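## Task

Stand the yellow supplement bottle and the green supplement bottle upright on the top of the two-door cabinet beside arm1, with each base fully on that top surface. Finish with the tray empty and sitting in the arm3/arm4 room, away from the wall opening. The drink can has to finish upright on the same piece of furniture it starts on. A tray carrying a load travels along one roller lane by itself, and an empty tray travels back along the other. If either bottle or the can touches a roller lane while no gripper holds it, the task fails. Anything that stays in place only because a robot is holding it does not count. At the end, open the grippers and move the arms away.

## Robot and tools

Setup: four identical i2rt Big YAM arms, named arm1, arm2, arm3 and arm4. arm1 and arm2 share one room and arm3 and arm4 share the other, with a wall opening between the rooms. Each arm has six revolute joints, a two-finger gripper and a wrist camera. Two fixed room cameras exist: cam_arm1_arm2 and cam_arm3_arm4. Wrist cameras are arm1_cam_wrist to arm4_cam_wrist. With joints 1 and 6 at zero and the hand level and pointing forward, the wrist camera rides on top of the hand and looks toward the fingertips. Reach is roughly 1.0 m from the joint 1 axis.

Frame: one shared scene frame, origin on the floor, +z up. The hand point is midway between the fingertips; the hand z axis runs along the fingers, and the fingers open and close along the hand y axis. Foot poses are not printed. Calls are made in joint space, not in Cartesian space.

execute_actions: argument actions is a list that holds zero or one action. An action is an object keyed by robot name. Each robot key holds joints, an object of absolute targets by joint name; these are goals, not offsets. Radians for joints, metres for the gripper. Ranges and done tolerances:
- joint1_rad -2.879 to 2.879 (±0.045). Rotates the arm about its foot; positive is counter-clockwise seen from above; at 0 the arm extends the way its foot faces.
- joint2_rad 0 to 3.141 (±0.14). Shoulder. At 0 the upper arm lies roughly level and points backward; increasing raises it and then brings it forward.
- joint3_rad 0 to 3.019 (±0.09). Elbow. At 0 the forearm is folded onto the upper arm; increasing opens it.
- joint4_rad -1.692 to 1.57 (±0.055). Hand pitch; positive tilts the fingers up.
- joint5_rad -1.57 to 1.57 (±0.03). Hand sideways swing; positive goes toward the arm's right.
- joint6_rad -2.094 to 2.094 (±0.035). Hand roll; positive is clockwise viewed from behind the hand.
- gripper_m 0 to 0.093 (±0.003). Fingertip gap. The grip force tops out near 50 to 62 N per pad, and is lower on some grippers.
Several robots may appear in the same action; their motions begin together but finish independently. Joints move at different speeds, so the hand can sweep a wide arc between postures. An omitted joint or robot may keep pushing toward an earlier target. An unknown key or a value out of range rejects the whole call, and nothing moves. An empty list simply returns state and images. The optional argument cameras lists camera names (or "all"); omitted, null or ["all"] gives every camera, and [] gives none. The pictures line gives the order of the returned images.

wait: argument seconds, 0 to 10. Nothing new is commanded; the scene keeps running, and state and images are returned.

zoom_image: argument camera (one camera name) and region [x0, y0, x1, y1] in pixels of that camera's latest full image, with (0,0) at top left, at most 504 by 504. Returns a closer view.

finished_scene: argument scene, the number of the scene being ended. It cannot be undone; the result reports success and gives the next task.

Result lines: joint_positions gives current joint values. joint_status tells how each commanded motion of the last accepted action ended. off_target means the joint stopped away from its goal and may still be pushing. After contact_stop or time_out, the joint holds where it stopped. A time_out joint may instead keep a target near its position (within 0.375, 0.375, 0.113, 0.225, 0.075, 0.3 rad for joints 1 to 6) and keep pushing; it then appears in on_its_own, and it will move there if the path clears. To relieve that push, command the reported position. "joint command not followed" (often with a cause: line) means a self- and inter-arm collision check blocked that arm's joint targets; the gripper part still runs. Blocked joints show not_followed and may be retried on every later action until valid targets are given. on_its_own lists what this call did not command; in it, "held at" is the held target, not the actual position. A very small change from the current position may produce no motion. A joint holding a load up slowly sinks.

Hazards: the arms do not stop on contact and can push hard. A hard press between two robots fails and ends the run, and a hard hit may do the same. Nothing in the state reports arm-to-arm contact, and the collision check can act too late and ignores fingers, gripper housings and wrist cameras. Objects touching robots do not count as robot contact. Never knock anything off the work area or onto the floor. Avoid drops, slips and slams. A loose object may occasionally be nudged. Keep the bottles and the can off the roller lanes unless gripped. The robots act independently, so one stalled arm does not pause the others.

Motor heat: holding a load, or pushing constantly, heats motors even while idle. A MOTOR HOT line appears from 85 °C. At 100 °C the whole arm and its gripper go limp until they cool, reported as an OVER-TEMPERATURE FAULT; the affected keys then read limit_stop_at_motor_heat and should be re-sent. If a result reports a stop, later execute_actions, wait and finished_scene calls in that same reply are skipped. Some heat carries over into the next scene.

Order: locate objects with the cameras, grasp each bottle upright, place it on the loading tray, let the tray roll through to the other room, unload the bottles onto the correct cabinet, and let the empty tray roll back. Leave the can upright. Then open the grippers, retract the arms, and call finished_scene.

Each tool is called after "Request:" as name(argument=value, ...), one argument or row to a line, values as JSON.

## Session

Request:
execute_actions(
  actions=[],
)

Scene clock: 0.00 s.
arm1.joint_positions: joint1_rad=+0.147 joint2_rad=+0.611 joint3_rad=+1.534 joint4_rad=-1.564 joint5_rad=-0.154 joint6_rad=-0.137 gripper_m=+0.095
arm1.joint_status: not commanded
arm1.hand: x=-1.2005 y=-0.4294 z=+1.4499 quat_wxyz=(-0.262, +0.730, -0.510, -0.371) (m; scene frame)
arm2.joint_positions: joint1_rad=-0.194 joint2_rad=+0.327 joint3_rad=+1.332 joint4_rad=-1.511 joint5_rad=-0.146 joint6_rad=+0.029 gripper_m=+0.094
arm2.joint_status: not commanded
arm2.hand: x=-1.6940 y=+0.1331 z=+1.4768 quat_wxyz=(-0.510, -0.076, -0.857, -0.007) (m; scene frame)
arm3.joint_positions: joint1_rad=+0.199 joint2_rad=+0.622 joint3_rad=+1.618 joint4_rad=-1.358 joint5_rad=+0.088 joint6_rad=-0.020 gripper_m=+0.094
arm3.joint_status: not commanded
arm3.hand: x=+1.1347 y=-0.4056 z=+1.5107 quat_wxyz=(-0.388, +0.623, -0.539, -0.413) (m; scene frame)
arm4.joint_positions: joint1_rad=+0.646 joint2_rad=+0.420 joint3_rad=+1.498 joint4_rad=-1.368 joint5_rad=+0.140 joint6_rad=+0.120 gripper_m=+0.095
arm4.joint_status: not commanded
arm4.hand: x=+1.6917 y=+0.0670 z=+1.5502 quat_wxyz=(-0.178, -0.784, -0.185, +0.566) (m; scene frame)
pictures: arm1_cam_wrist, arm2_cam_wrist, arm3_cam_wrist, arm4_cam_wrist, cam_arm1_arm2, cam_arm3_arm4
Images, in order (width x height): arm1_cam_wrist 672x504, arm2_cam_wrist 672x504, arm3_cam_wrist 672x504, arm4_cam_wrist 672x504, cam_arm1_arm2 672x504, cam_arm3_arm4 672x504.

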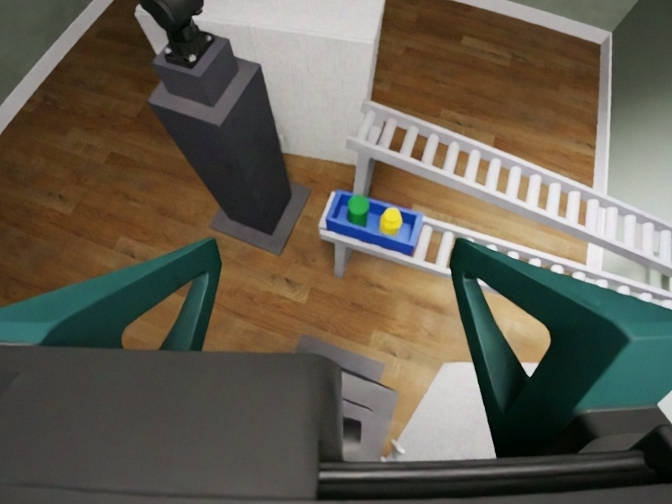

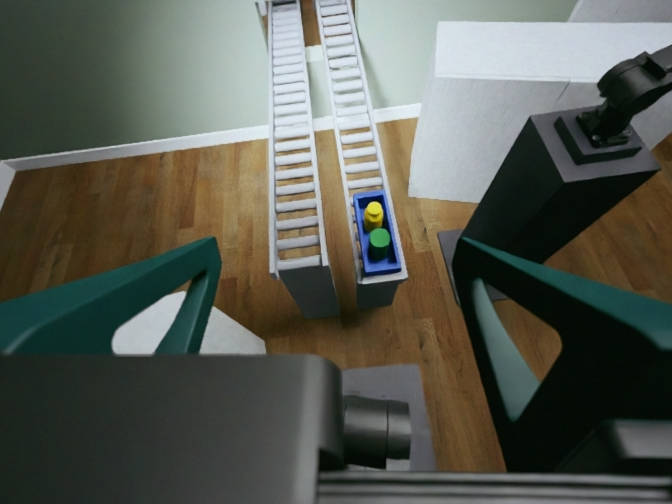

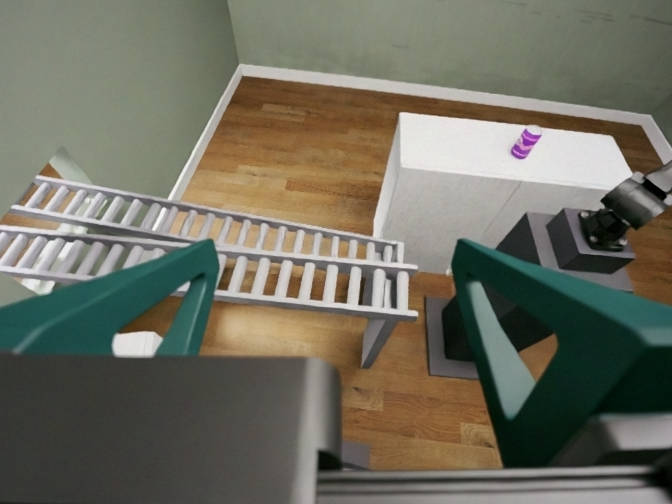

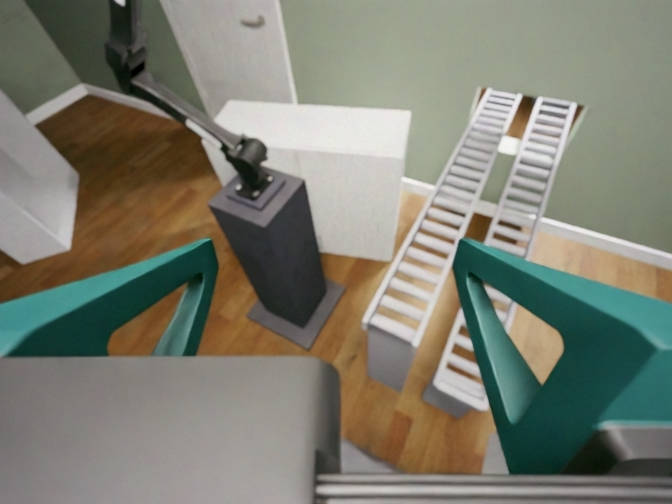

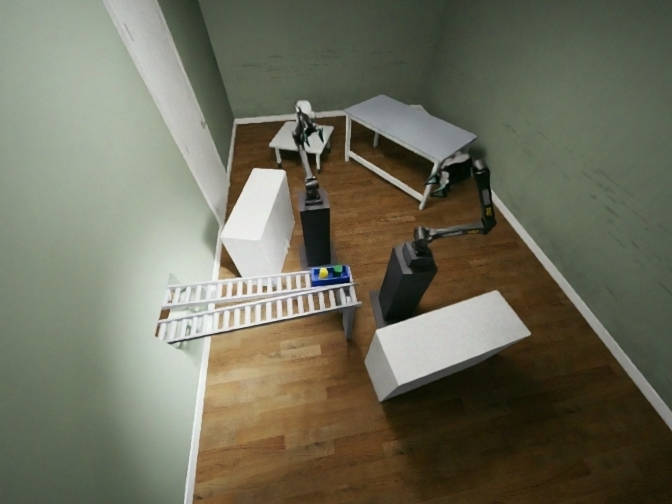

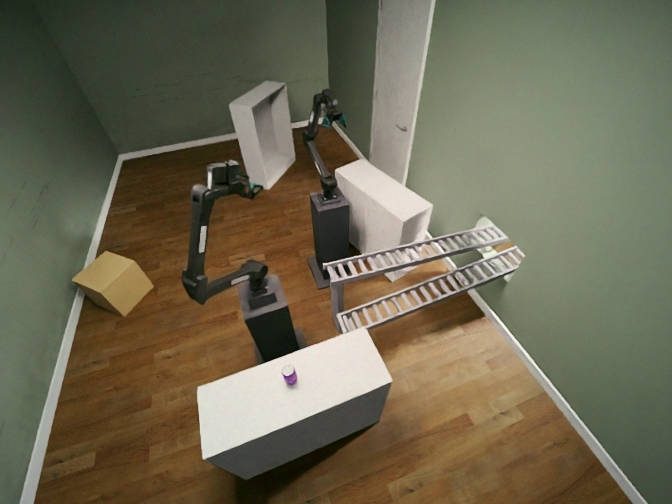

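Request:
execute_actions(
  actions=[
    {"arm1":{"joints":{"joint1_rad":0.2,"joint2_rad":2.1,"joint3_rad":1.74,"joint4_rad":-1.22,"joint5_rad":0,"joint6_rad":-1.57}},"arm2":{"joints":{"joint1_rad":0,"joint5_rad":0,"joint6_rad":0}}},
  ],
  cameras=["arm1_cam_wrist","cam_arm1_arm2"],
)

Scene clock: 3.37 s.
arm1.joint_positions: joint1_rad=+0.187 joint2_rad=+2.089 joint3_rad=+1.713 joint4_rad=-1.216 joint5_rad=-0.002 joint6_rad=-1.559 gripper_m=+0.095
arm1.joint_status: all done
arm1.hand: x=-1.2705 y=+0.0081 z=+0.9293 quat_wxyz=(+0.009, +0.996, +0.087, -0.007) (m; scene frame)
arm2.joint_positions: joint1_rad=-0.007 joint2_rad=+0.327 joint3_rad=+1.332 joint4_rad=-1.511 joint5_rad=-0.004 joint6_rad=+0.010 gripper_m=+0.094
arm2.joint_status: all done
arm2.hand: x=-1.6954 y=+0.1284 z=+1.4760 quat_wxyz=(-0.508, -0.023, -0.861, +0.011) (m; scene frame)
arm3.joint_positions: joint1_rad=+0.199 joint2_rad=+0.622 joint3_rad=+1.618 joint4_rad=-1.358 joint5_rad=+0.088 joint6_rad=-0.020 gripper_m=+0.094
arm3.joint_status: not commanded
arm3.hand: x=+1.1347 y=-0.4056 z=+1.5107 quat_wxyz=(-0.388, +0.623, -0.539, -0.413) (m; scene frame)
arm4.joint_positions: joint1_rad=+0.646 joint2_rad=+0.420 joint3_rad=+1.498 joint4_rad=-1.368 joint5_rad=+0.140 joint6_rad=+0.120 gripper_m=+0.095
arm4.joint_status: not commanded
arm4.hand: x=+1.6917 y=+0.0670 z=+1.5502 quat_wxyz=(-0.178, -0.784, -0.185, +0.566) (m; scene frame)
pictures: arm1_cam_wrist, cam_arm1_arm2
Images, in order (width x height): arm1_cam_wrist 672x504, cam_arm1_arm2 672x504.

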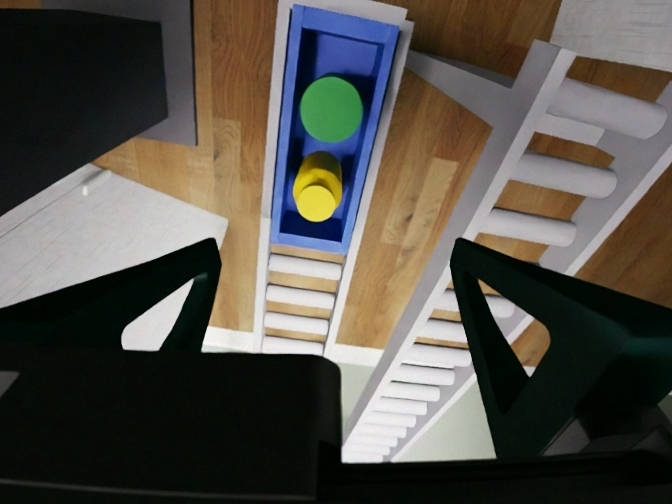

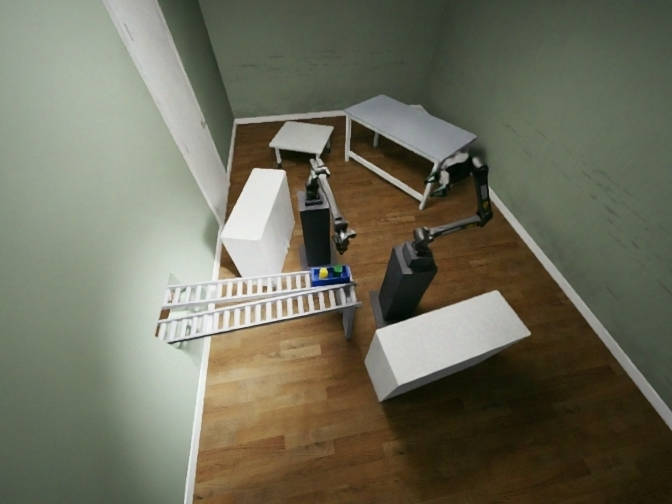

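Request:
execute_actions(
  actions=[
    {"arm1":{"joints":{"joint1_rad":0.215,"joint2_rad":2.32,"joint3_rad":1.63,"joint4_rad":-0.885}}},
  ],
  cameras=["arm1_cam_wrist"],
)

Scene clock: 5.77 s.
arm1.joint_positions: joint1_rad=+0.204 joint2_rad=+2.339 joint3_rad=+1.609 joint4_rad=-0.895 joint5_rad=-0.002 joint6_rad=-1.561 gripper_m=+0.095
arm1.joint_status: all done
arm1.hand: x=-1.2807 y=-0.0070 z=+0.7446 quat_wxyz=(+0.026, +0.995, +0.096, -0.005) (m; scene frame)
arm2.joint_positions: joint1_rad=-0.007 joint2_rad=+0.327 joint3_rad=+1.332 joint4_rad=-1.511 joint5_rad=-0.004 joint6_rad=+0.010 gripper_m=+0.094
arm2.joint_status: not commanded
arm2.hand: x=-1.6954 y=+0.1284 z=+1.4760 quat_wxyz=(-0.508, -0.023, -0.861, +0.011) (m; scene frame)
arm3.joint_positions: joint1_rad=+0.199 joint2_rad=+0.622 joint3_rad=+1.618 joint4_rad=-1.358 joint5_rad=+0.088 joint6_rad=-0.020 gripper_m=+0.094
arm3.joint_status: not commanded
arm3.hand: x=+1.1347 y=-0.4056 z=+1.5107 quat_wxyz=(-0.388, +0.623, -0.539, -0.413) (m; scene frame)
arm4.joint_positions: joint1_rad=+0.646 joint2_rad=+0.420 joint3_rad=+1.498 joint4_rad=-1.368 joint5_rad=+0.140 joint6_rad=+0.120 gripper_m=+0.095
arm4.joint_status: not commanded
arm4.hand: x=+1.6917 y=+0.0670 z=+1.5502 quat_wxyz=(-0.178, -0.784, -0.185, +0.566) (m; scene frame)
pictures: arm1_cam_wrist
Images, in order (width x height): arm1_cam_wrist 672x504.

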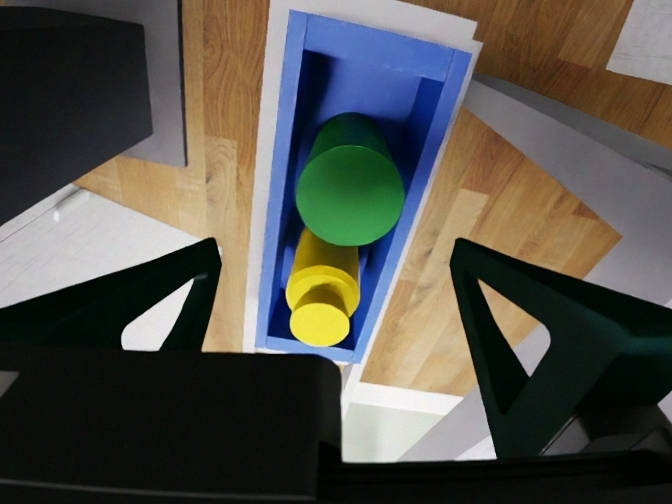

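Request:
execute_actions(
  actions=[
    {"arm1":{"joints":{"joint2_rad":2.435,"joint3_rad":1.65,"joint4_rad":-0.765}}},
  ],
  cameras=["arm1_cam_wrist"],
)

Scene clock: 7.80 s.
arm1.joint_positions: joint1_rad=+0.204 joint2_rad=+2.409 joint3_rad=+1.628 joint4_rad=-0.775 joint5_rad=-0.002 joint6_rad=-1.561 gripper_m=+0.095
arm1.joint_status: all done
arm1.hand: x=-1.2851 y=+0.0115 z=+0.7082 quat_wxyz=(-0.009, +0.995, +0.095, -0.009) (m; scene frame)
arm2.joint_positions: joint1_rad=-0.007 joint2_rad=+0.327 joint3_rad=+1.332 joint4_rad=-1.511 joint5_rad=-0.004 joint6_rad=+0.010 gripper_m=+0.094
arm2.joint_status: not commanded
arm2.hand: x=-1.6954 y=+0.1284 z=+1.4760 quat_wxyz=(-0.508, -0.023, -0.861, +0.011) (m; scene frame)
arm3.joint_positions: joint1_rad=+0.199 joint2_rad=+0.622 joint3_rad=+1.618 joint4_rad=-1.358 joint5_rad=+0.088 joint6_rad=-0.020 gripper_m=+0.094
arm3.joint_status: not commanded
arm3.hand: x=+1.1347 y=-0.4056 z=+1.5107 quat_wxyz=(-0.388, +0.623, -0.539, -0.413) (m; scene frame)
arm4.joint_positions: joint1_rad=+0.646 joint2_rad=+0.420 joint3_rad=+1.498 joint4_rad=-1.368 joint5_rad=+0.140 joint6_rad=+0.120 gripper_m=+0.095
arm4.joint_status: not commanded
arm4.hand: x=+1.6917 y=+0.0670 z=+1.5502 quat_wxyz=(-0.178, -0.784, -0.185, +0.566) (m; scene frame)
pictures: arm1_cam_wrist
Images, in order (width x height): arm1_cam_wrist 672x504.

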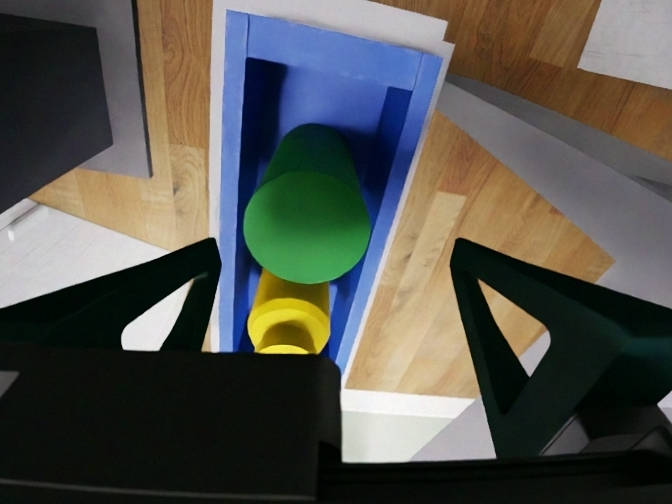

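Request:
execute_actions(
  actions=[
    {"arm1":{"joints":{"joint2_rad":2.43,"joint3_rad":1.585,"joint4_rad":-0.735}}},
  ],
  cameras=["arm1_cam_wrist"],
)

Scene clock: 12.40 s.
arm1.joint_positions: joint1_rad=+0.204 joint2_rad=+2.409 joint3_rad=+1.580 joint4_rad=-0.743 joint5_rad=-0.002 joint6_rad=-1.561 gripper_m=+0.095
arm1.joint_status: all done
arm1.hand: x=-1.2817 y=-0.0057 z=+0.6953 quat_wxyz=(+0.000, +0.995, +0.095, -0.008) (m; scene frame)
arm2.joint_positions: joint1_rad=-0.007 joint2_rad=+0.327 joint3_rad=+1.332 joint4_rad=-1.511 joint5_rad=-0.004 joint6_rad=+0.010 gripper_m=+0.094
arm2.joint_status: not commanded
arm2.hand: x=-1.6954 y=+0.1284 z=+1.4760 quat_wxyz=(-0.508, -0.023, -0.861, +0.011) (m; scene frame)
arm3.joint_positions: joint1_rad=+0.199 joint2_rad=+0.622 joint3_rad=+1.618 joint4_rad=-1.358 joint5_rad=+0.088 joint6_rad=-0.020 gripper_m=+0.094
arm3.joint_status: not commanded
arm3.hand: x=+1.1347 y=-0.4056 z=+1.5107 quat_wxyz=(-0.388, +0.623, -0.539, -0.413) (m; scene frame)
arm4.joint_positions: joint1_rad=+0.646 joint2_rad=+0.420 joint3_rad=+1.498 joint4_rad=-1.368 joint5_rad=+0.140 joint6_rad=+0.120 gripper_m=+0.095
arm4.joint_status: not commanded
arm4.hand: x=+1.6917 y=+0.0670 z=+1.5502 quat_wxyz=(-0.178, -0.784, -0.185, +0.566) (m; scene frame)
pictures: arm1_cam_wrist
Images, in order (width x height): arm1_cam_wrist 672x504.

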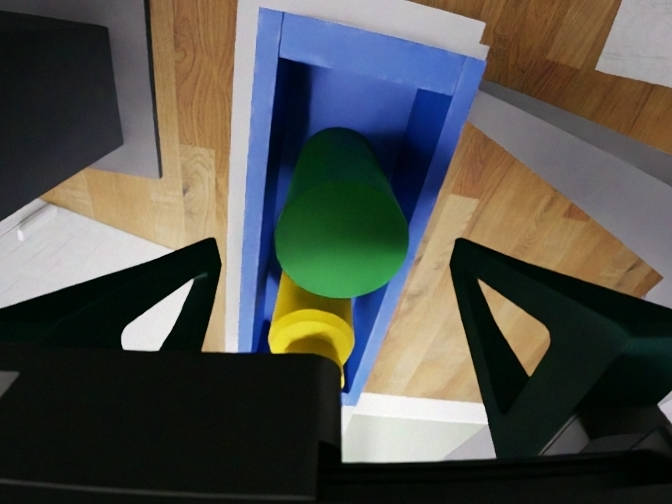

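Request:
execute_actions(
  actions=[
    {"arm1":{"joints":{"joint2_rad":2.51,"joint3_rad":1.625,"joint4_rad":-0.70}}},
  ],
  cameras=["arm1_cam_wrist"],
)

Scene clock: 14.03 s.
arm1.joint_positions: joint1_rad=+0.204 joint2_rad=+2.485 joint3_rad=+1.605 joint4_rad=-0.707 joint5_rad=-0.002 joint6_rad=-1.561 gripper_m=+0.095
arm1.joint_status: all done
arm1.hand: x=-1.2816 y=-0.0093 z=+0.6568 quat_wxyz=(+0.007, +0.995, +0.095, -0.007) (m; scene frame)
arm2.joint_positions: joint1_rad=-0.007 joint2_rad=+0.327 joint3_rad=+1.332 joint4_rad=-1.511 joint5_rad=-0.004 joint6_rad=+0.010 gripper_m=+0.094
arm2.joint_status: not commanded
arm2.hand: x=-1.6954 y=+0.1284 z=+1.4760 quat_wxyz=(-0.508, -0.023, -0.861, +0.011) (m; scene frame)
arm3.joint_positions: joint1_rad=+0.199 joint2_rad=+0.622 joint3_rad=+1.618 joint4_rad=-1.358 joint5_rad=+0.088 joint6_rad=-0.020 gripper_m=+0.094
arm3.joint_status: not commanded
arm3.hand: x=+1.1347 y=-0.4056 z=+1.5107 quat_wxyz=(-0.388, +0.623, -0.539, -0.413) (m; scene frame)
arm4.joint_positions: joint1_rad=+0.646 joint2_rad=+0.420 joint3_rad=+1.498 joint4_rad=-1.368 joint5_rad=+0.140 joint6_rad=+0.120 gripper_m=+0.095
arm4.joint_status: not commanded
arm4.hand: x=+1.6917 y=+0.0670 z=+1.5502 quat_wxyz=(-0.178, -0.784, -0.185, +0.566) (m; scene frame)
pictures: arm1_cam_wrist
Images, in order (width x height): arm1_cam_wrist 672x504.

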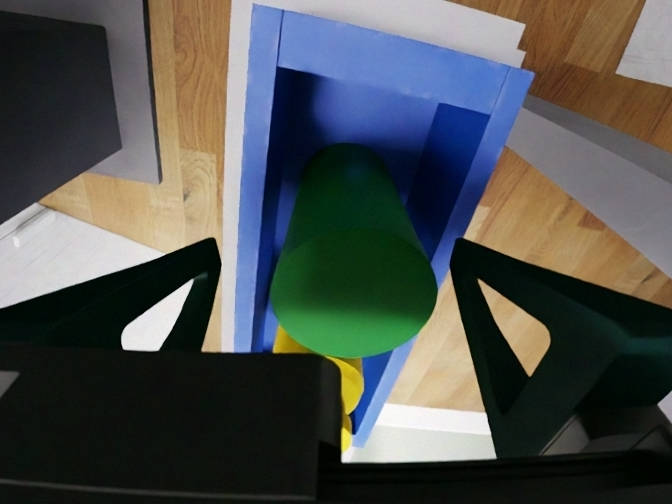

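Request:
execute_actions(
  actions=[
    {"arm1":{"joints":{"joint2_rad":2.605,"joint3_rad":1.685,"joint4_rad":-0.65}}},
  ],
  cameras=["arm1_cam_wrist"],
)

Scene clock: 15.70 s.
arm1.joint_positions: joint1_rad=+0.204 joint2_rad=+2.574 joint3_rad=+1.669 joint4_rad=-0.657 joint5_rad=-0.001 joint6_rad=-1.561 gripper_m=+0.095
arm1.joint_status: all done
arm1.hand: x=-1.2847 y=+0.0038 z=+0.6201 quat_wxyz=(-0.006, +0.995, +0.096, -0.009) (m; scene frame)
arm2.joint_positions: joint1_rad=-0.007 joint2_rad=+0.327 joint3_rad=+1.332 joint4_rad=-1.511 joint5_rad=-0.004 joint6_rad=+0.010 gripper_m=+0.094
arm2.joint_status: not commanded
arm2.hand: x=-1.6954 y=+0.1284 z=+1.4760 quat_wxyz=(-0.508, -0.023, -0.861, +0.011) (m; scene frame)
arm3.joint_positions: joint1_rad=+0.199 joint2_rad=+0.622 joint3_rad=+1.618 joint4_rad=-1.358 joint5_rad=+0.088 joint6_rad=-0.020 gripper_m=+0.094
arm3.joint_status: not commanded
arm3.hand: x=+1.1347 y=-0.4056 z=+1.5107 quat_wxyz=(-0.388, +0.623, -0.539, -0.413) (m; scene frame)
arm4.joint_positions: joint1_rad=+0.646 joint2_rad=+0.420 joint3_rad=+1.498 joint4_rad=-1.368 joint5_rad=+0.140 joint6_rad=+0.120 gripper_m=+0.095
arm4.joint_status: not commanded
arm4.hand: x=+1.6917 y=+0.0670 z=+1.5502 quat_wxyz=(-0.178, -0.784, -0.185, +0.566) (m; scene frame)
pictures: arm1_cam_wrist
Images, in order (width x height): arm1_cam_wrist 672x504.

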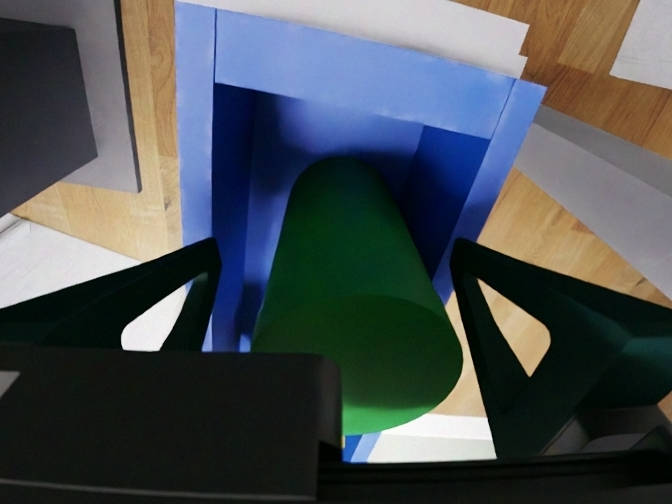

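Request:
execute_actions(
  actions=[
    {"arm1":{"joints":{"joint1_rad":0.155,"joint2_rad":2.575}}},
  ],
  cameras=["arm1_cam_wrist"],
)

Scene clock: 17.10 s.
arm1.joint_positions: joint1_rad=+0.159 joint2_rad=+2.574 joint3_rad=+1.669 joint4_rad=-0.657 joint5_rad=-0.001 joint6_rad=-1.562 gripper_m=+0.095
arm1.joint_status: all done
arm1.hand: x=-1.2577 y=+0.0087 z=+0.6197 quat_wxyz=(-0.006, +0.997, +0.074, -0.008) (m; scene frame)
arm2.joint_positions: joint1_rad=-0.007 joint2_rad=+0.327 joint3_rad=+1.332 joint4_rad=-1.511 joint5_rad=-0.004 joint6_rad=+0.010 gripper_m=+0.094
arm2.joint_status: not commanded
arm2.hand: x=-1.6954 y=+0.1284 z=+1.4760 quat_wxyz=(-0.508, -0.023, -0.861, +0.011) (m; scene frame)
arm3.joint_positions: joint1_rad=+0.199 joint2_rad=+0.622 joint3_rad=+1.618 joint4_rad=-1.358 joint5_rad=+0.088 joint6_rad=-0.020 gripper_m=+0.094
arm3.joint_status: not commanded
arm3.hand: x=+1.1347 y=-0.4056 z=+1.5107 quat_wxyz=(-0.388, +0.623, -0.539, -0.413) (m; scene frame)
arm4.joint_positions: joint1_rad=+0.646 joint2_rad=+0.420 joint3_rad=+1.498 joint4_rad=-1.368 joint5_rad=+0.140 joint6_rad=+0.120 gripper_m=+0.095
arm4.joint_status: not commanded
arm4.hand: x=+1.6917 y=+0.0670 z=+1.5502 quat_wxyz=(-0.178, -0.784, -0.185, +0.566) (m; scene frame)
pictures: arm1_cam_wrist
Images, in order (width x height): arm1_cam_wrist 672x504.

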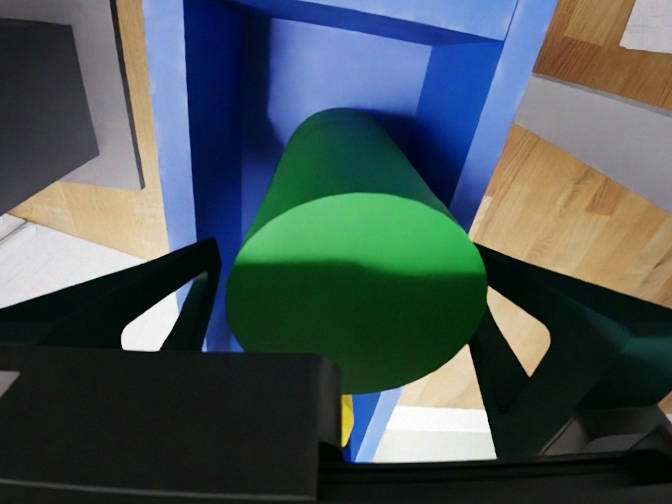

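Good. Close and lift.

Request:
execute_actions(
  actions=[
    {"arm1":{"joints":{"gripper_m":0.045}}},
  ],
  cameras=["arm1_cam_wrist"],
)

Request:
execute_actions(
  actions=[
    {"arm1":{"joints":{"joint2_rad":2.0,"joint3_rad":1.72,"joint4_rad":-1.29}}},
  ],
  cameras=["cam_arm1_arm2"],
)

Scene clock: 18.13 s.
arm1.joint_positions: joint1_rad=+0.159 joint2_rad=+2.574 joint3_rad=+1.670 joint4_rad=-0.655 joint5_rad=-0.001 joint6_rad=-1.562 gripper_m=+0.065
arm1.joint_status: gripper_m off_target (ended at +0.065, target +0.045)
arm1.hand: x=-1.2578 y=+0.0093 z=+0.6198 quat_wxyz=(-0.007, +0.997, +0.074, -0.009) (m; scene frame)
arm2.joint_positions: joint1_rad=-0.007 joint2_rad=+0.327 joint3_rad=+1.332 joint4_rad=-1.511 joint5_rad=-0.004 joint6_rad=+0.010 gripper_m=+0.094
arm2.joint_status: not commanded
arm2.hand: x=-1.6954 y=+0.1284 z=+1.4760 quat_wxyz=(-0.508, -0.023, -0.861, +0.011) (m; scene frame)
arm3.joint_positions: joint1_rad=+0.199 joint2_rad=+0.622 joint3_rad=+1.618 joint4_rad=-1.358 joint5_rad=+0.088 joint6_rad=-0.020 gripper_m=+0.094
arm3.joint_status: not commanded
arm3.hand: x=+1.1347 y=-0.4056 z=+1.5107 quat_wxyz=(-0.388, +0.623, -0.539, -0.413) (m; scene frame)
arm4.joint_positions: joint1_rad=+0.646 joint2_rad=+0.420 joint3_rad=+1.498 joint4_rad=-1.368 joint5_rad=+0.140 joint6_rad=+0.120 gripper_m=+0.095
arm4.joint_status: not commanded
arm4.hand: x=+1.6917 y=+0.0670 z=+1.5502 quat_wxyz=(-0.178, -0.784, -0.185, +0.566) (m; scene frame)
pictures: arm1_cam_wrist
Images, in order (width x height): arm1_cam_wrist 672x504.

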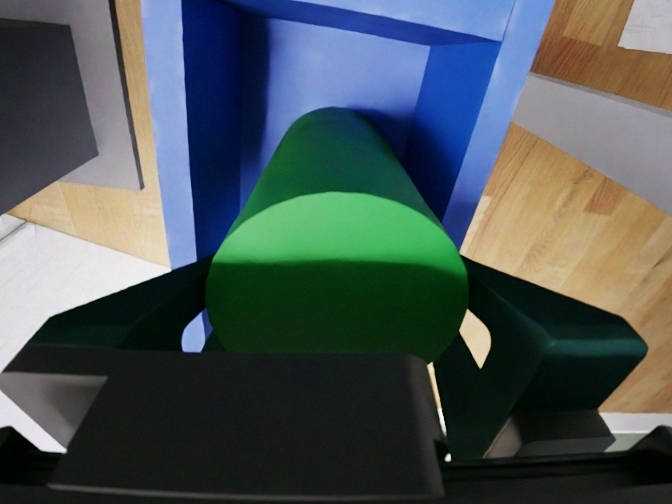

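Scene clock: 20.00 s.
arm1.joint_positions: joint1_rad=+0.159 joint2_rad=+1.997 joint3_rad=+1.704 joint4_rad=-1.281 joint5_rad=-0.001 joint6_rad=-1.562 gripper_m=+0.065
arm1.joint_status: all done
arm1.hand: x=-1.2506 y=-0.0022 z=+0.9803 quat_wxyz=(+0.000, +0.997, +0.074, -0.008) (m; scene frame)
arm2.joint_positions: joint1_rad=-0.007 joint2_rad=+0.327 joint3_rad=+1.332 joint4_rad=-1.511 joint5_rad=-0.004 joint6_rad=+0.010 gripper_m=+0.094
arm2.joint_status: not commanded
arm2.hand: x=-1.6954 y=+0.1284 z=+1.4760 quat_wxyz=(-0.508, -0.023, -0.861, +0.011) (m; scene frame)
arm3.joint_positions: joint1_rad=+0.199 joint2_rad=+0.622 joint3_rad=+1.618 joint4_rad=-1.358 joint5_rad=+0.088 joint6_rad=-0.020 gripper_m=+0.094
arm3.joint_status: not commanded
arm3.hand: x=+1.1347 y=-0.4056 z=+1.5107 quat_wxyz=(-0.388, +0.623, -0.539, -0.413) (m; scene frame)
arm4.joint_positions: joint1_rad=+0.646 joint2_rad=+0.420 joint3_rad=+1.498 joint4_rad=-1.368 joint5_rad=+0.140 joint6_rad=+0.120 gripper_m=+0.095
arm4.joint_status: not commanded
arm4.hand: x=+1.6917 y=+0.0670 z=+1.5502 quat_wxyz=(-0.178, -0.784, -0.185, +0.566) (m; scene frame)
pictures: cam_arm1_arm2
Images, in order (width x height): cam_arm1_arm2 672x504.

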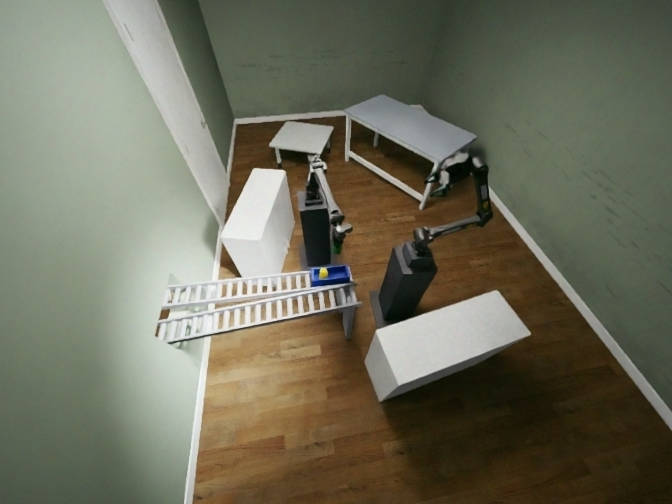

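Request:
execute_actions(
  actions=[
    {"arm1":{"joints":{"joint2_rad":1.9,"joint4_rad":-1.39}}},
  ],
  cameras=[],
)

Request:
execute_actions(
  actions=[
    {"arm1":{"joints":{"joint1_rad":-1.45}}},
  ],
  cameras=["cam_arm1_arm2","arm1_cam_wrist","arm2_cam_wrist"],
)

Scene clock: 21.53 s.
arm1.joint_positions: joint1_rad=+0.159 joint2_rad=+1.927 joint3_rad=+1.704 joint4_rad=-1.380 joint5_rad=-0.001 joint6_rad=-1.562 gripper_m=+0.065
arm1.joint_status: all done
arm1.hand: x=-1.2464 y=-0.0250 z=+1.0204 quat_wxyz=(+0.015, +0.997, +0.074, -0.007) (m; scene frame)
arm2.joint_positions: joint1_rad=-0.007 joint2_rad=+0.327 joint3_rad=+1.332 joint4_rad=-1.511 joint5_rad=-0.004 joint6_rad=+0.010 gripper_m=+0.094
arm2.joint_status: not commanded
arm2.hand: x=-1.6954 y=+0.1284 z=+1.4760 quat_wxyz=(-0.508, -0.023, -0.861, +0.011) (m; scene frame)
arm3.joint_positions: joint1_rad=+0.199 joint2_rad=+0.622 joint3_rad=+1.618 joint4_rad=-1.358 joint5_rad=+0.088 joint6_rad=-0.020 gripper_m=+0.094
arm3.joint_status: not commanded
arm3.hand: x=+1.1347 y=-0.4056 z=+1.5107 quat_wxyz=(-0.388, +0.623, -0.539, -0.413) (m; scene frame)
arm4.joint_positions: joint1_rad=+0.646 joint2_rad=+0.420 joint3_rad=+1.498 joint4_rad=-1.368 joint5_rad=+0.140 joint6_rad=+0.120 gripper_m=+0.095
arm4.joint_status: not commanded
arm4.hand: x=+1.6917 y=+0.0670 z=+1.5502 quat_wxyz=(-0.178, -0.784, -0.185, +0.566) (m; scene frame)
pictures: none
No camera images: the call's "cameras" was empty. Leave "cameras" out to get every camera's image.

Scene clock: 23.40 s.
arm1.joint_positions: joint1_rad=-1.457 joint2_rad=+1.927 joint3_rad=+1.704 joint4_rad=-1.380 joint5_rad=+0.002 joint6_rad=-1.562 gripper_m=+0.065
arm1.joint_status: all done
arm1.hand: x=-0.5771 y=-0.5363 z=+1.0100 quat_wxyz=(+0.017, +0.742, -0.670, -0.016) (m; scene frame)
arm2.joint_positions: joint1_rad=-0.007 joint2_rad=+0.327 joint3_rad=+1.332 joint4_rad=-1.511 joint5_rad=-0.004 joint6_rad=+0.010 gripper_m=+0.094
arm2.joint_status: not commanded
arm2.hand: x=-1.6954 y=+0.1284 z=+1.4760 quat_wxyz=(-0.508, -0.023, -0.861, +0.011) (m; scene frame)
arm3.joint_positions: joint1_rad=+0.199 joint2_rad=+0.622 joint3_rad=+1.618 joint4_rad=-1.358 joint5_rad=+0.088 joint6_rad=-0.020 gripper_m=+0.094
arm3.joint_status: not commanded
arm3.hand: x=+1.1347 y=-0.4056 z=+1.5107 quat_wxyz=(-0.388, +0.623, -0.539, -0.413) (m; scene frame)
arm4.joint_positions: joint1_rad=+0.646 joint2_rad=+0.420 joint3_rad=+1.498 joint4_rad=-1.368 joint5_rad=+0.140 joint6_rad=+0.120 gripper_m=+0.095
arm4.joint_status: not commanded
arm4.hand: x=+1.6917 y=+0.0670 z=+1.5502 quat_wxyz=(-0.178, -0.784, -0.185, +0.566) (m; scene frame)
pictures: arm1_cam_wrist, arm2_cam_wrist, cam_arm1_arm2
Images, in order (width x height): arm1_cam_wrist 672x504, arm2_cam_wrist 672x504, cam_arm1_arm2 672x504.

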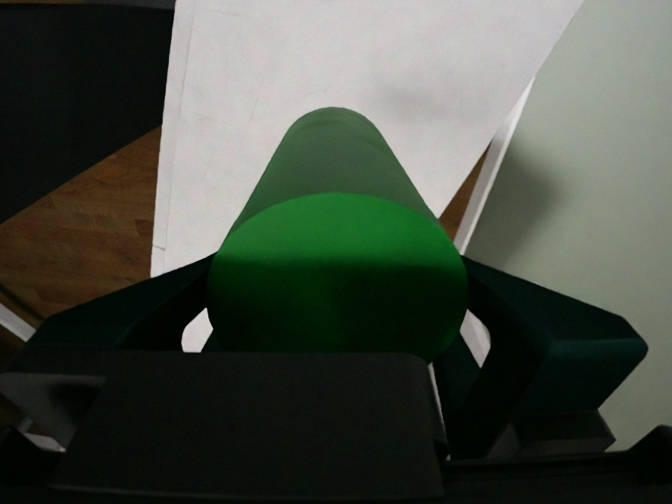

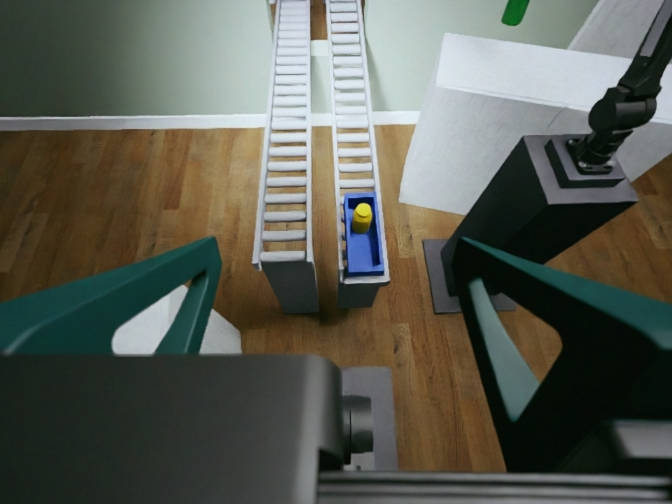

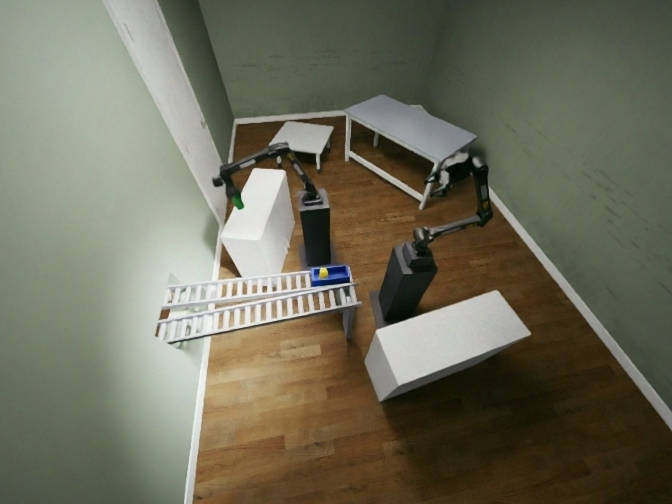

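Request:
execute_actions(
  actions=[
    {"arm1":{"joints":{"joint2_rad":2.0,"joint3_rad":1.46,"joint4_rad":-1.0}}},
  ],
  cameras=["arm1_cam_wrist","arm2_cam_wrist"],
)

Request:
zoom_image(
  camera="arm2_cam_wrist",
  region=[430,0,600,110],
)

Scene clock: 25.47 s.
arm1.joint_positions: joint1_rad=-1.457 joint2_rad=+2.016 joint3_rad=+1.437 joint4_rad=-1.008 joint5_rad=+0.002 joint6_rad=-1.562 gripper_m=+0.065
arm1.joint_status: all done
arm1.hand: x=-0.5994 y=-0.5384 z=+0.8667 quat_wxyz=(+0.011, +0.742, -0.670, -0.010) (m; scene frame)
arm2.joint_positions: joint1_rad=-0.007 joint2_rad=+0.327 joint3_rad=+1.332 joint4_rad=-1.511 joint5_rad=-0.004 joint6_rad=+0.010 gripper_m=+0.094
arm2.joint_status: not commanded
arm2.hand: x=-1.6954 y=+0.1284 z=+1.4760 quat_wxyz=(-0.508, -0.023, -0.861, +0.011) (m; scene frame)
arm3.joint_positions: joint1_rad=+0.199 joint2_rad=+0.622 joint3_rad=+1.618 joint4_rad=-1.358 joint5_rad=+0.088 joint6_rad=-0.020 gripper_m=+0.094
arm3.joint_status: not commanded
arm3.hand: x=+1.1347 y=-0.4056 z=+1.5107 quat_wxyz=(-0.388, +0.623, -0.539, -0.413) (m; scene frame)
arm4.joint_positions: joint1_rad=+0.646 joint2_rad=+0.420 joint3_rad=+1.498 joint4_rad=-1.368 joint5_rad=+0.140 joint6_rad=+0.120 gripper_m=+0.095
arm4.joint_status: not commanded
arm4.hand: x=+1.6917 y=+0.0670 z=+1.5502 quat_wxyz=(-0.178, -0.784, -0.185, +0.566) (m; scene frame)
pictures: arm1_cam_wrist, arm2_cam_wrist
Images, in order (width x height): arm1_cam_wrist 672x504, arm2_cam_wrist 672x504.

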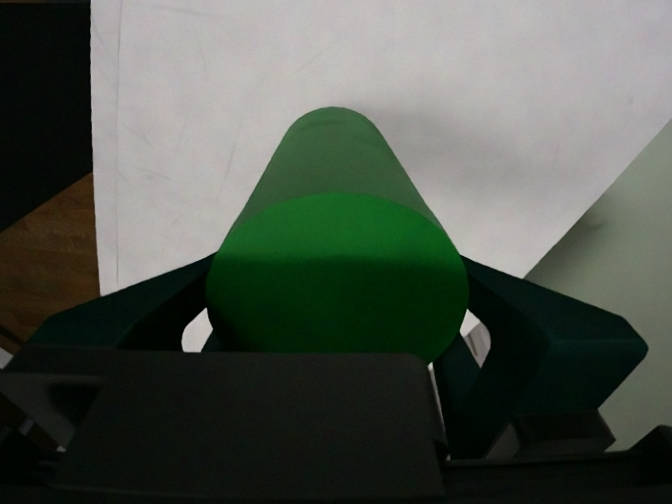

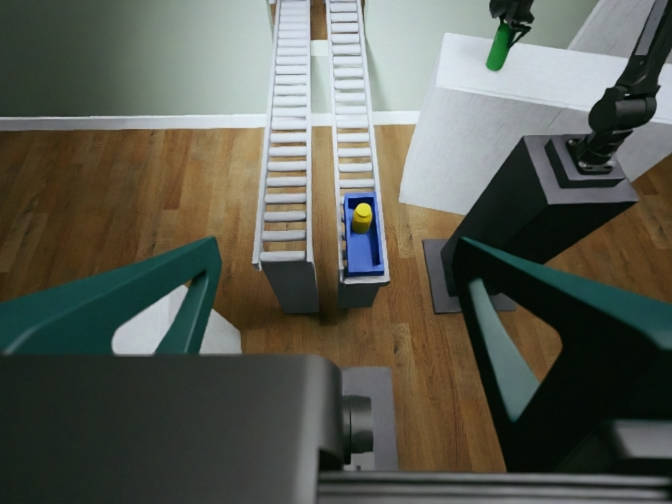

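Region (430, 0, 600, 110) of arm2_cam_wrist's 672x504 image, scaled by 2.965, with more detail than that image has; it fills the top 326 rows of this view, and the rest is white.

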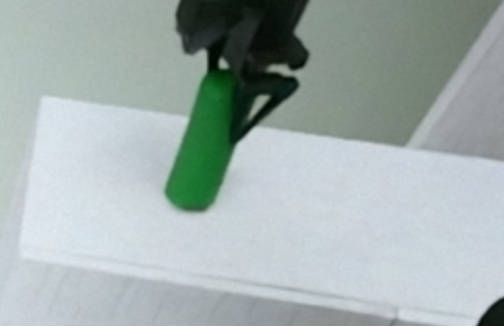

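Request:
execute_actions(
  actions=[
    {"arm1":{"joints":{"joint2_rad":2.085,"joint4_rad":-0.97}}},
  ],
  cameras=["arm1_cam_wrist"],
)

Scene clock: 26.87 s.
arm1.joint_positions: joint1_rad=-1.457 joint2_rad=+2.036 joint3_rad=+1.438 joint4_rad=-0.978 joint5_rad=-0.001 joint6_rad=-1.562 gripper_m=+0.065
arm1.joint_status: all done
arm1.hand: x=-0.5949 y=-0.5374 z=+0.8561 quat_wxyz=(+0.007, +0.742, -0.670, -0.008) (m; scene frame)
arm2.joint_positions: joint1_rad=-0.007 joint2_rad=+0.327 joint3_rad=+1.332 joint4_rad=-1.511 joint5_rad=-0.004 joint6_rad=+0.010 gripper_m=+0.094
arm2.joint_status: not commanded
arm2.hand: x=-1.6954 y=+0.1284 z=+1.4760 quat_wxyz=(-0.508, -0.023, -0.861, +0.011) (m; scene frame)
arm3.joint_positions: joint1_rad=+0.199 joint2_rad=+0.622 joint3_rad=+1.618 joint4_rad=-1.358 joint5_rad=+0.088 joint6_rad=-0.020 gripper_m=+0.094
arm3.joint_status: not commanded
arm3.hand: x=+1.1347 y=-0.4056 z=+1.5107 quat_wxyz=(-0.388, +0.623, -0.539, -0.413) (m; scene frame)
arm4.joint_positions: joint1_rad=+0.646 joint2_rad=+0.420 joint3_rad=+1.498 joint4_rad=-1.368 joint5_rad=+0.140 joint6_rad=+0.120 gripper_m=+0.095
arm4.joint_status: not commanded
arm4.hand: x=+1.6917 y=+0.0670 z=+1.5502 quat_wxyz=(-0.178, -0.784, -0.185, +0.566) (m; scene frame)
pictures: arm1_cam_wrist
Images, in order (width x height): arm1_cam_wrist 672x504.

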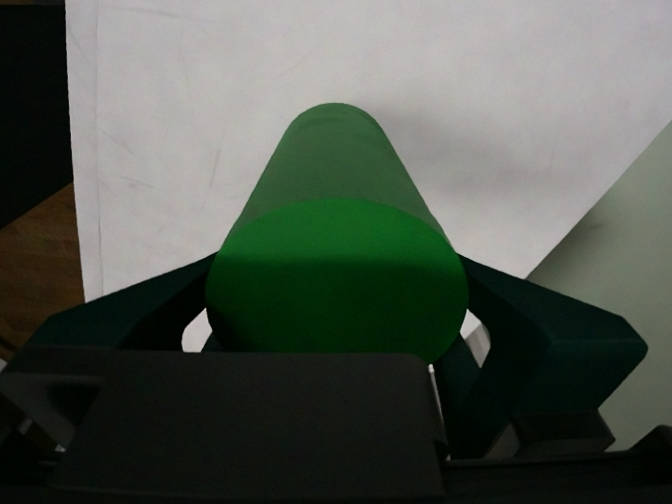

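Request:
execute_actions(
  actions=[
    {"arm1":{"joints":{"joint2_rad":2.045,"gripper_m":0.093}}},
  ],
  cameras=["arm1_cam_wrist"],
)

Request:
execute_actions(
  actions=[
    {"arm1":{"joints":{"joint2_rad":1.80,"joint3_rad":1.53,"joint4_rad":-1.30}}},
  ],
  cameras=[],
)

Request:
execute_actions(
  actions=[
    {"arm1":{"joints":{"joint1_rad":0.0}}},
  ],
  cameras=[],
)

Request:
execute_actions(
  actions=[
    {"arm1":{"joints":{"joint2_rad":2.33,"joint3_rad":1.63,"joint4_rad":-0.865}}},
  ],
  cameras=["arm1_cam_wrist","cam_arm1_arm2"],
)

Scene clock: 28.40 s.
arm1.joint_positions: joint1_rad=-1.457 joint2_rad=+2.036 joint3_rad=+1.438 joint4_rad=-0.978 joint5_rad=-0.001 joint6_rad=-1.562 gripper_m=+0.093
arm1.joint_status: all done
arm1.hand: x=-0.5948 y=-0.5374 z=+0.8561 quat_wxyz=(+0.006, +0.742, -0.670, -0.008) (m; scene frame)
arm2.joint_positions: joint1_rad=-0.007 joint2_rad=+0.327 joint3_rad=+1.332 joint4_rad=-1.511 joint5_rad=-0.004 joint6_rad=+0.010 gripper_m=+0.094
arm2.joint_status: not commanded
arm2.hand: x=-1.6954 y=+0.1284 z=+1.4760 quat_wxyz=(-0.508, -0.023, -0.861, +0.011) (m; scene frame)
arm3.joint_positions: joint1_rad=+0.199 joint2_rad=+0.622 joint3_rad=+1.618 joint4_rad=-1.358 joint5_rad=+0.088 joint6_rad=-0.020 gripper_m=+0.094
arm3.joint_status: not commanded
arm3.hand: x=+1.1347 y=-0.4056 z=+1.5107 quat_wxyz=(-0.388, +0.623, -0.539, -0.413) (m; scene frame)
arm4.joint_positions: joint1_rad=+0.646 joint2_rad=+0.420 joint3_rad=+1.498 joint4_rad=-1.368 joint5_rad=+0.140 joint6_rad=+0.120 gripper_m=+0.095
arm4.joint_status: not commanded
arm4.hand: x=+1.6917 y=+0.0670 z=+1.5502 quat_wxyz=(-0.178, -0.784, -0.185, +0.566) (m; scene frame)
pictures: arm1_cam_wrist
Images, in order (width x height): arm1_cam_wrist 672x504.

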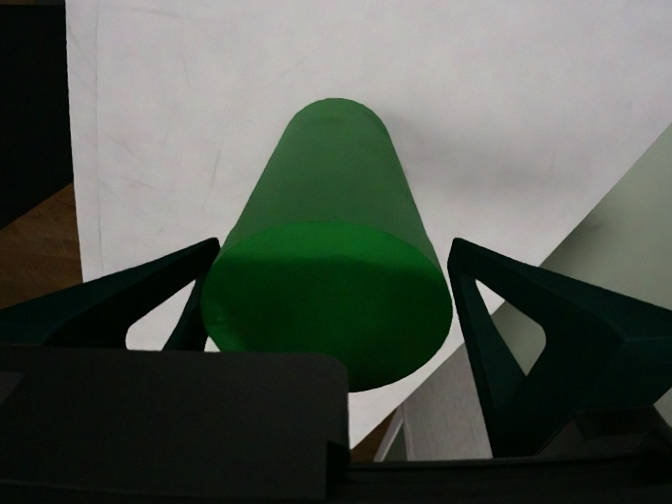

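Scene clock: 29.57 s.
arm1.joint_positions: joint1_rad=-1.457 joint2_rad=+1.770 joint3_rad=+1.514 joint4_rad=-1.291 joint5_rad=-0.001 joint6_rad=-1.562 gripper_m=+0.093
arm1.joint_status: all done
arm1.hand: x=-0.6202 y=-0.5407 z=+1.0248 quat_wxyz=(-0.004, +0.742, -0.670, +0.002) (m; scene frame)
arm2.joint_positions: joint1_rad=-0.007 joint2_rad=+0.327 joint3_rad=+1.332 joint4_rad=-1.511 joint5_rad=-0.004 joint6_rad=+0.010 gripper_m=+0.094
arm2.joint_status: not commanded
arm2.hand: x=-1.6954 y=+0.1284 z=+1.4760 quat_wxyz=(-0.508, -0.023, -0.861, +0.011) (m; scene frame)
arm3.joint_positions: joint1_rad=+0.199 joint2_rad=+0.622 joint3_rad=+1.618 joint4_rad=-1.358 joint5_rad=+0.088 joint6_rad=-0.020 gripper_m=+0.094
arm3.joint_status: not commanded
arm3.hand: x=+1.1347 y=-0.4056 z=+1.5107 quat_wxyz=(-0.388, +0.623, -0.539, -0.413) (m; scene frame)
arm4.joint_positions: joint1_rad=+0.646 joint2_rad=+0.420 joint3_rad=+1.498 joint4_rad=-1.368 joint5_rad=+0.140 joint6_rad=+0.120 gripper_m=+0.095
arm4.joint_status: not commanded
arm4.hand: x=+1.6917 y=+0.0670 z=+1.5502 quat_wxyz=(-0.178, -0.784, -0.185, +0.566) (m; scene frame)
pictures: none
No camera images: the call's "cameras" was empty. Leave "cameras" out to get every camera's image.

Scene clock: 31.40 s.
arm1.joint_positions: joint1_rad=+0.003 joint2_rad=+1.781 joint3_rad=+1.514 joint4_rad=-1.291 joint5_rad=-0.002 joint6_rad=-1.562 gripper_m=+0.093
arm1.joint_status: all done
arm1.hand: x=-1.1559 y=-0.0613 z=+1.0273 quat_wxyz=(-0.007, +1.000, -0.004, -0.008) (m; scene frame)
arm2.joint_positions: joint1_rad=-0.007 joint2_rad=+0.327 joint3_rad=+1.332 joint4_rad=-1.511 joint5_rad=-0.004 joint6_rad=+0.010 gripper_m=+0.094
arm2.joint_status: not commanded
arm2.hand: x=-1.6954 y=+0.1284 z=+1.4760 quat_wxyz=(-0.508, -0.023, -0.861, +0.011) (m; scene frame)
arm3.joint_positions: joint1_rad=+0.199 joint2_rad=+0.622 joint3_rad=+1.618 joint4_rad=-1.358 joint5_rad=+0.088 joint6_rad=-0.020 gripper_m=+0.094
arm3.joint_status: not commanded
arm3.hand: x=+1.1347 y=-0.4056 z=+1.5107 quat_wxyz=(-0.388, +0.623, -0.539, -0.413) (m; scene frame)
arm4.joint_positions: joint1_rad=+0.646 joint2_rad=+0.420 joint3_rad=+1.498 joint4_rad=-1.368 joint5_rad=+0.140 joint6_rad=+0.120 gripper_m=+0.095
arm4.joint_status: not commanded
arm4.hand: x=+1.6917 y=+0.0670 z=+1.5502 quat_wxyz=(-0.178, -0.784, -0.185, +0.566) (m; scene frame)
pictures: none
No camera images: the call's "cameras" was empty. Leave "cameras" out to get every camera's image.

Scene clock: 32.80 s.
arm1.joint_positions: joint1_rad=+0.003 joint2_rad=+2.352 joint3_rad=+1.606 joint4_rad=-0.875 joint5_rad=-0.002 joint6_rad=-1.562 gripper_m=+0.093
arm1.joint_status: all done
arm1.hand: x=-1.1603 y=+0.0049 z=+0.7340 quat_wxyz=(+0.025, +1.000, -0.004, -0.008) (m; scene frame)
arm2.joint_positions: joint1_rad=-0.007 joint2_rad=+0.327 joint3_rad=+1.332 joint4_rad=-1.511 joint5_rad=-0.004 joint6_rad=+0.010 gripper_m=+0.094
arm2.joint_status: not commanded
arm2.hand: x=-1.6954 y=+0.1284 z=+1.4760 quat_wxyz=(-0.508, -0.023, -0.861, +0.011) (m; scene frame)
arm3.joint_positions: joint1_rad=+0.199 joint2_rad=+0.622 joint3_rad=+1.618 joint4_rad=-1.358 joint5_rad=+0.088 joint6_rad=-0.020 gripper_m=+0.094
arm3.joint_status: not commanded
arm3.hand: x=+1.1347 y=-0.4056 z=+1.5107 quat_wxyz=(-0.388, +0.623, -0.539, -0.413) (m; scene frame)
arm4.joint_positions: joint1_rad=+0.646 joint2_rad=+0.420 joint3_rad=+1.498 joint4_rad=-1.368 joint5_rad=+0.140 joint6_rad=+0.120 gripper_m=+0.095
arm4.joint_status: not commanded
arm4.hand: x=+1.6917 y=+0.0670 z=+1.5502 quat_wxyz=(-0.178, -0.784, -0.185, +0.566) (m; scene frame)
pictures: arm1_cam_wrist, cam_arm1_arm2
Images, in order (width x height): arm1_cam_wrist 672x504, cam_arm1_arm2 672x504.

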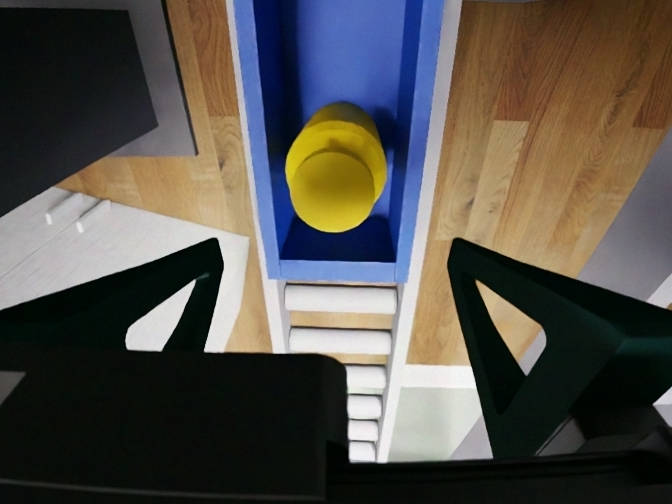

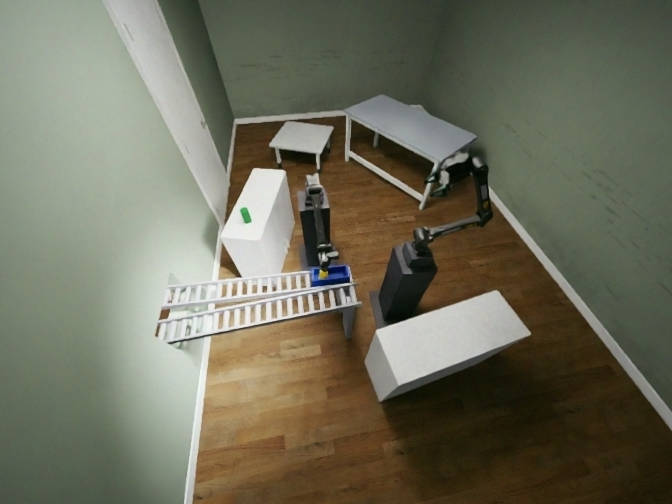

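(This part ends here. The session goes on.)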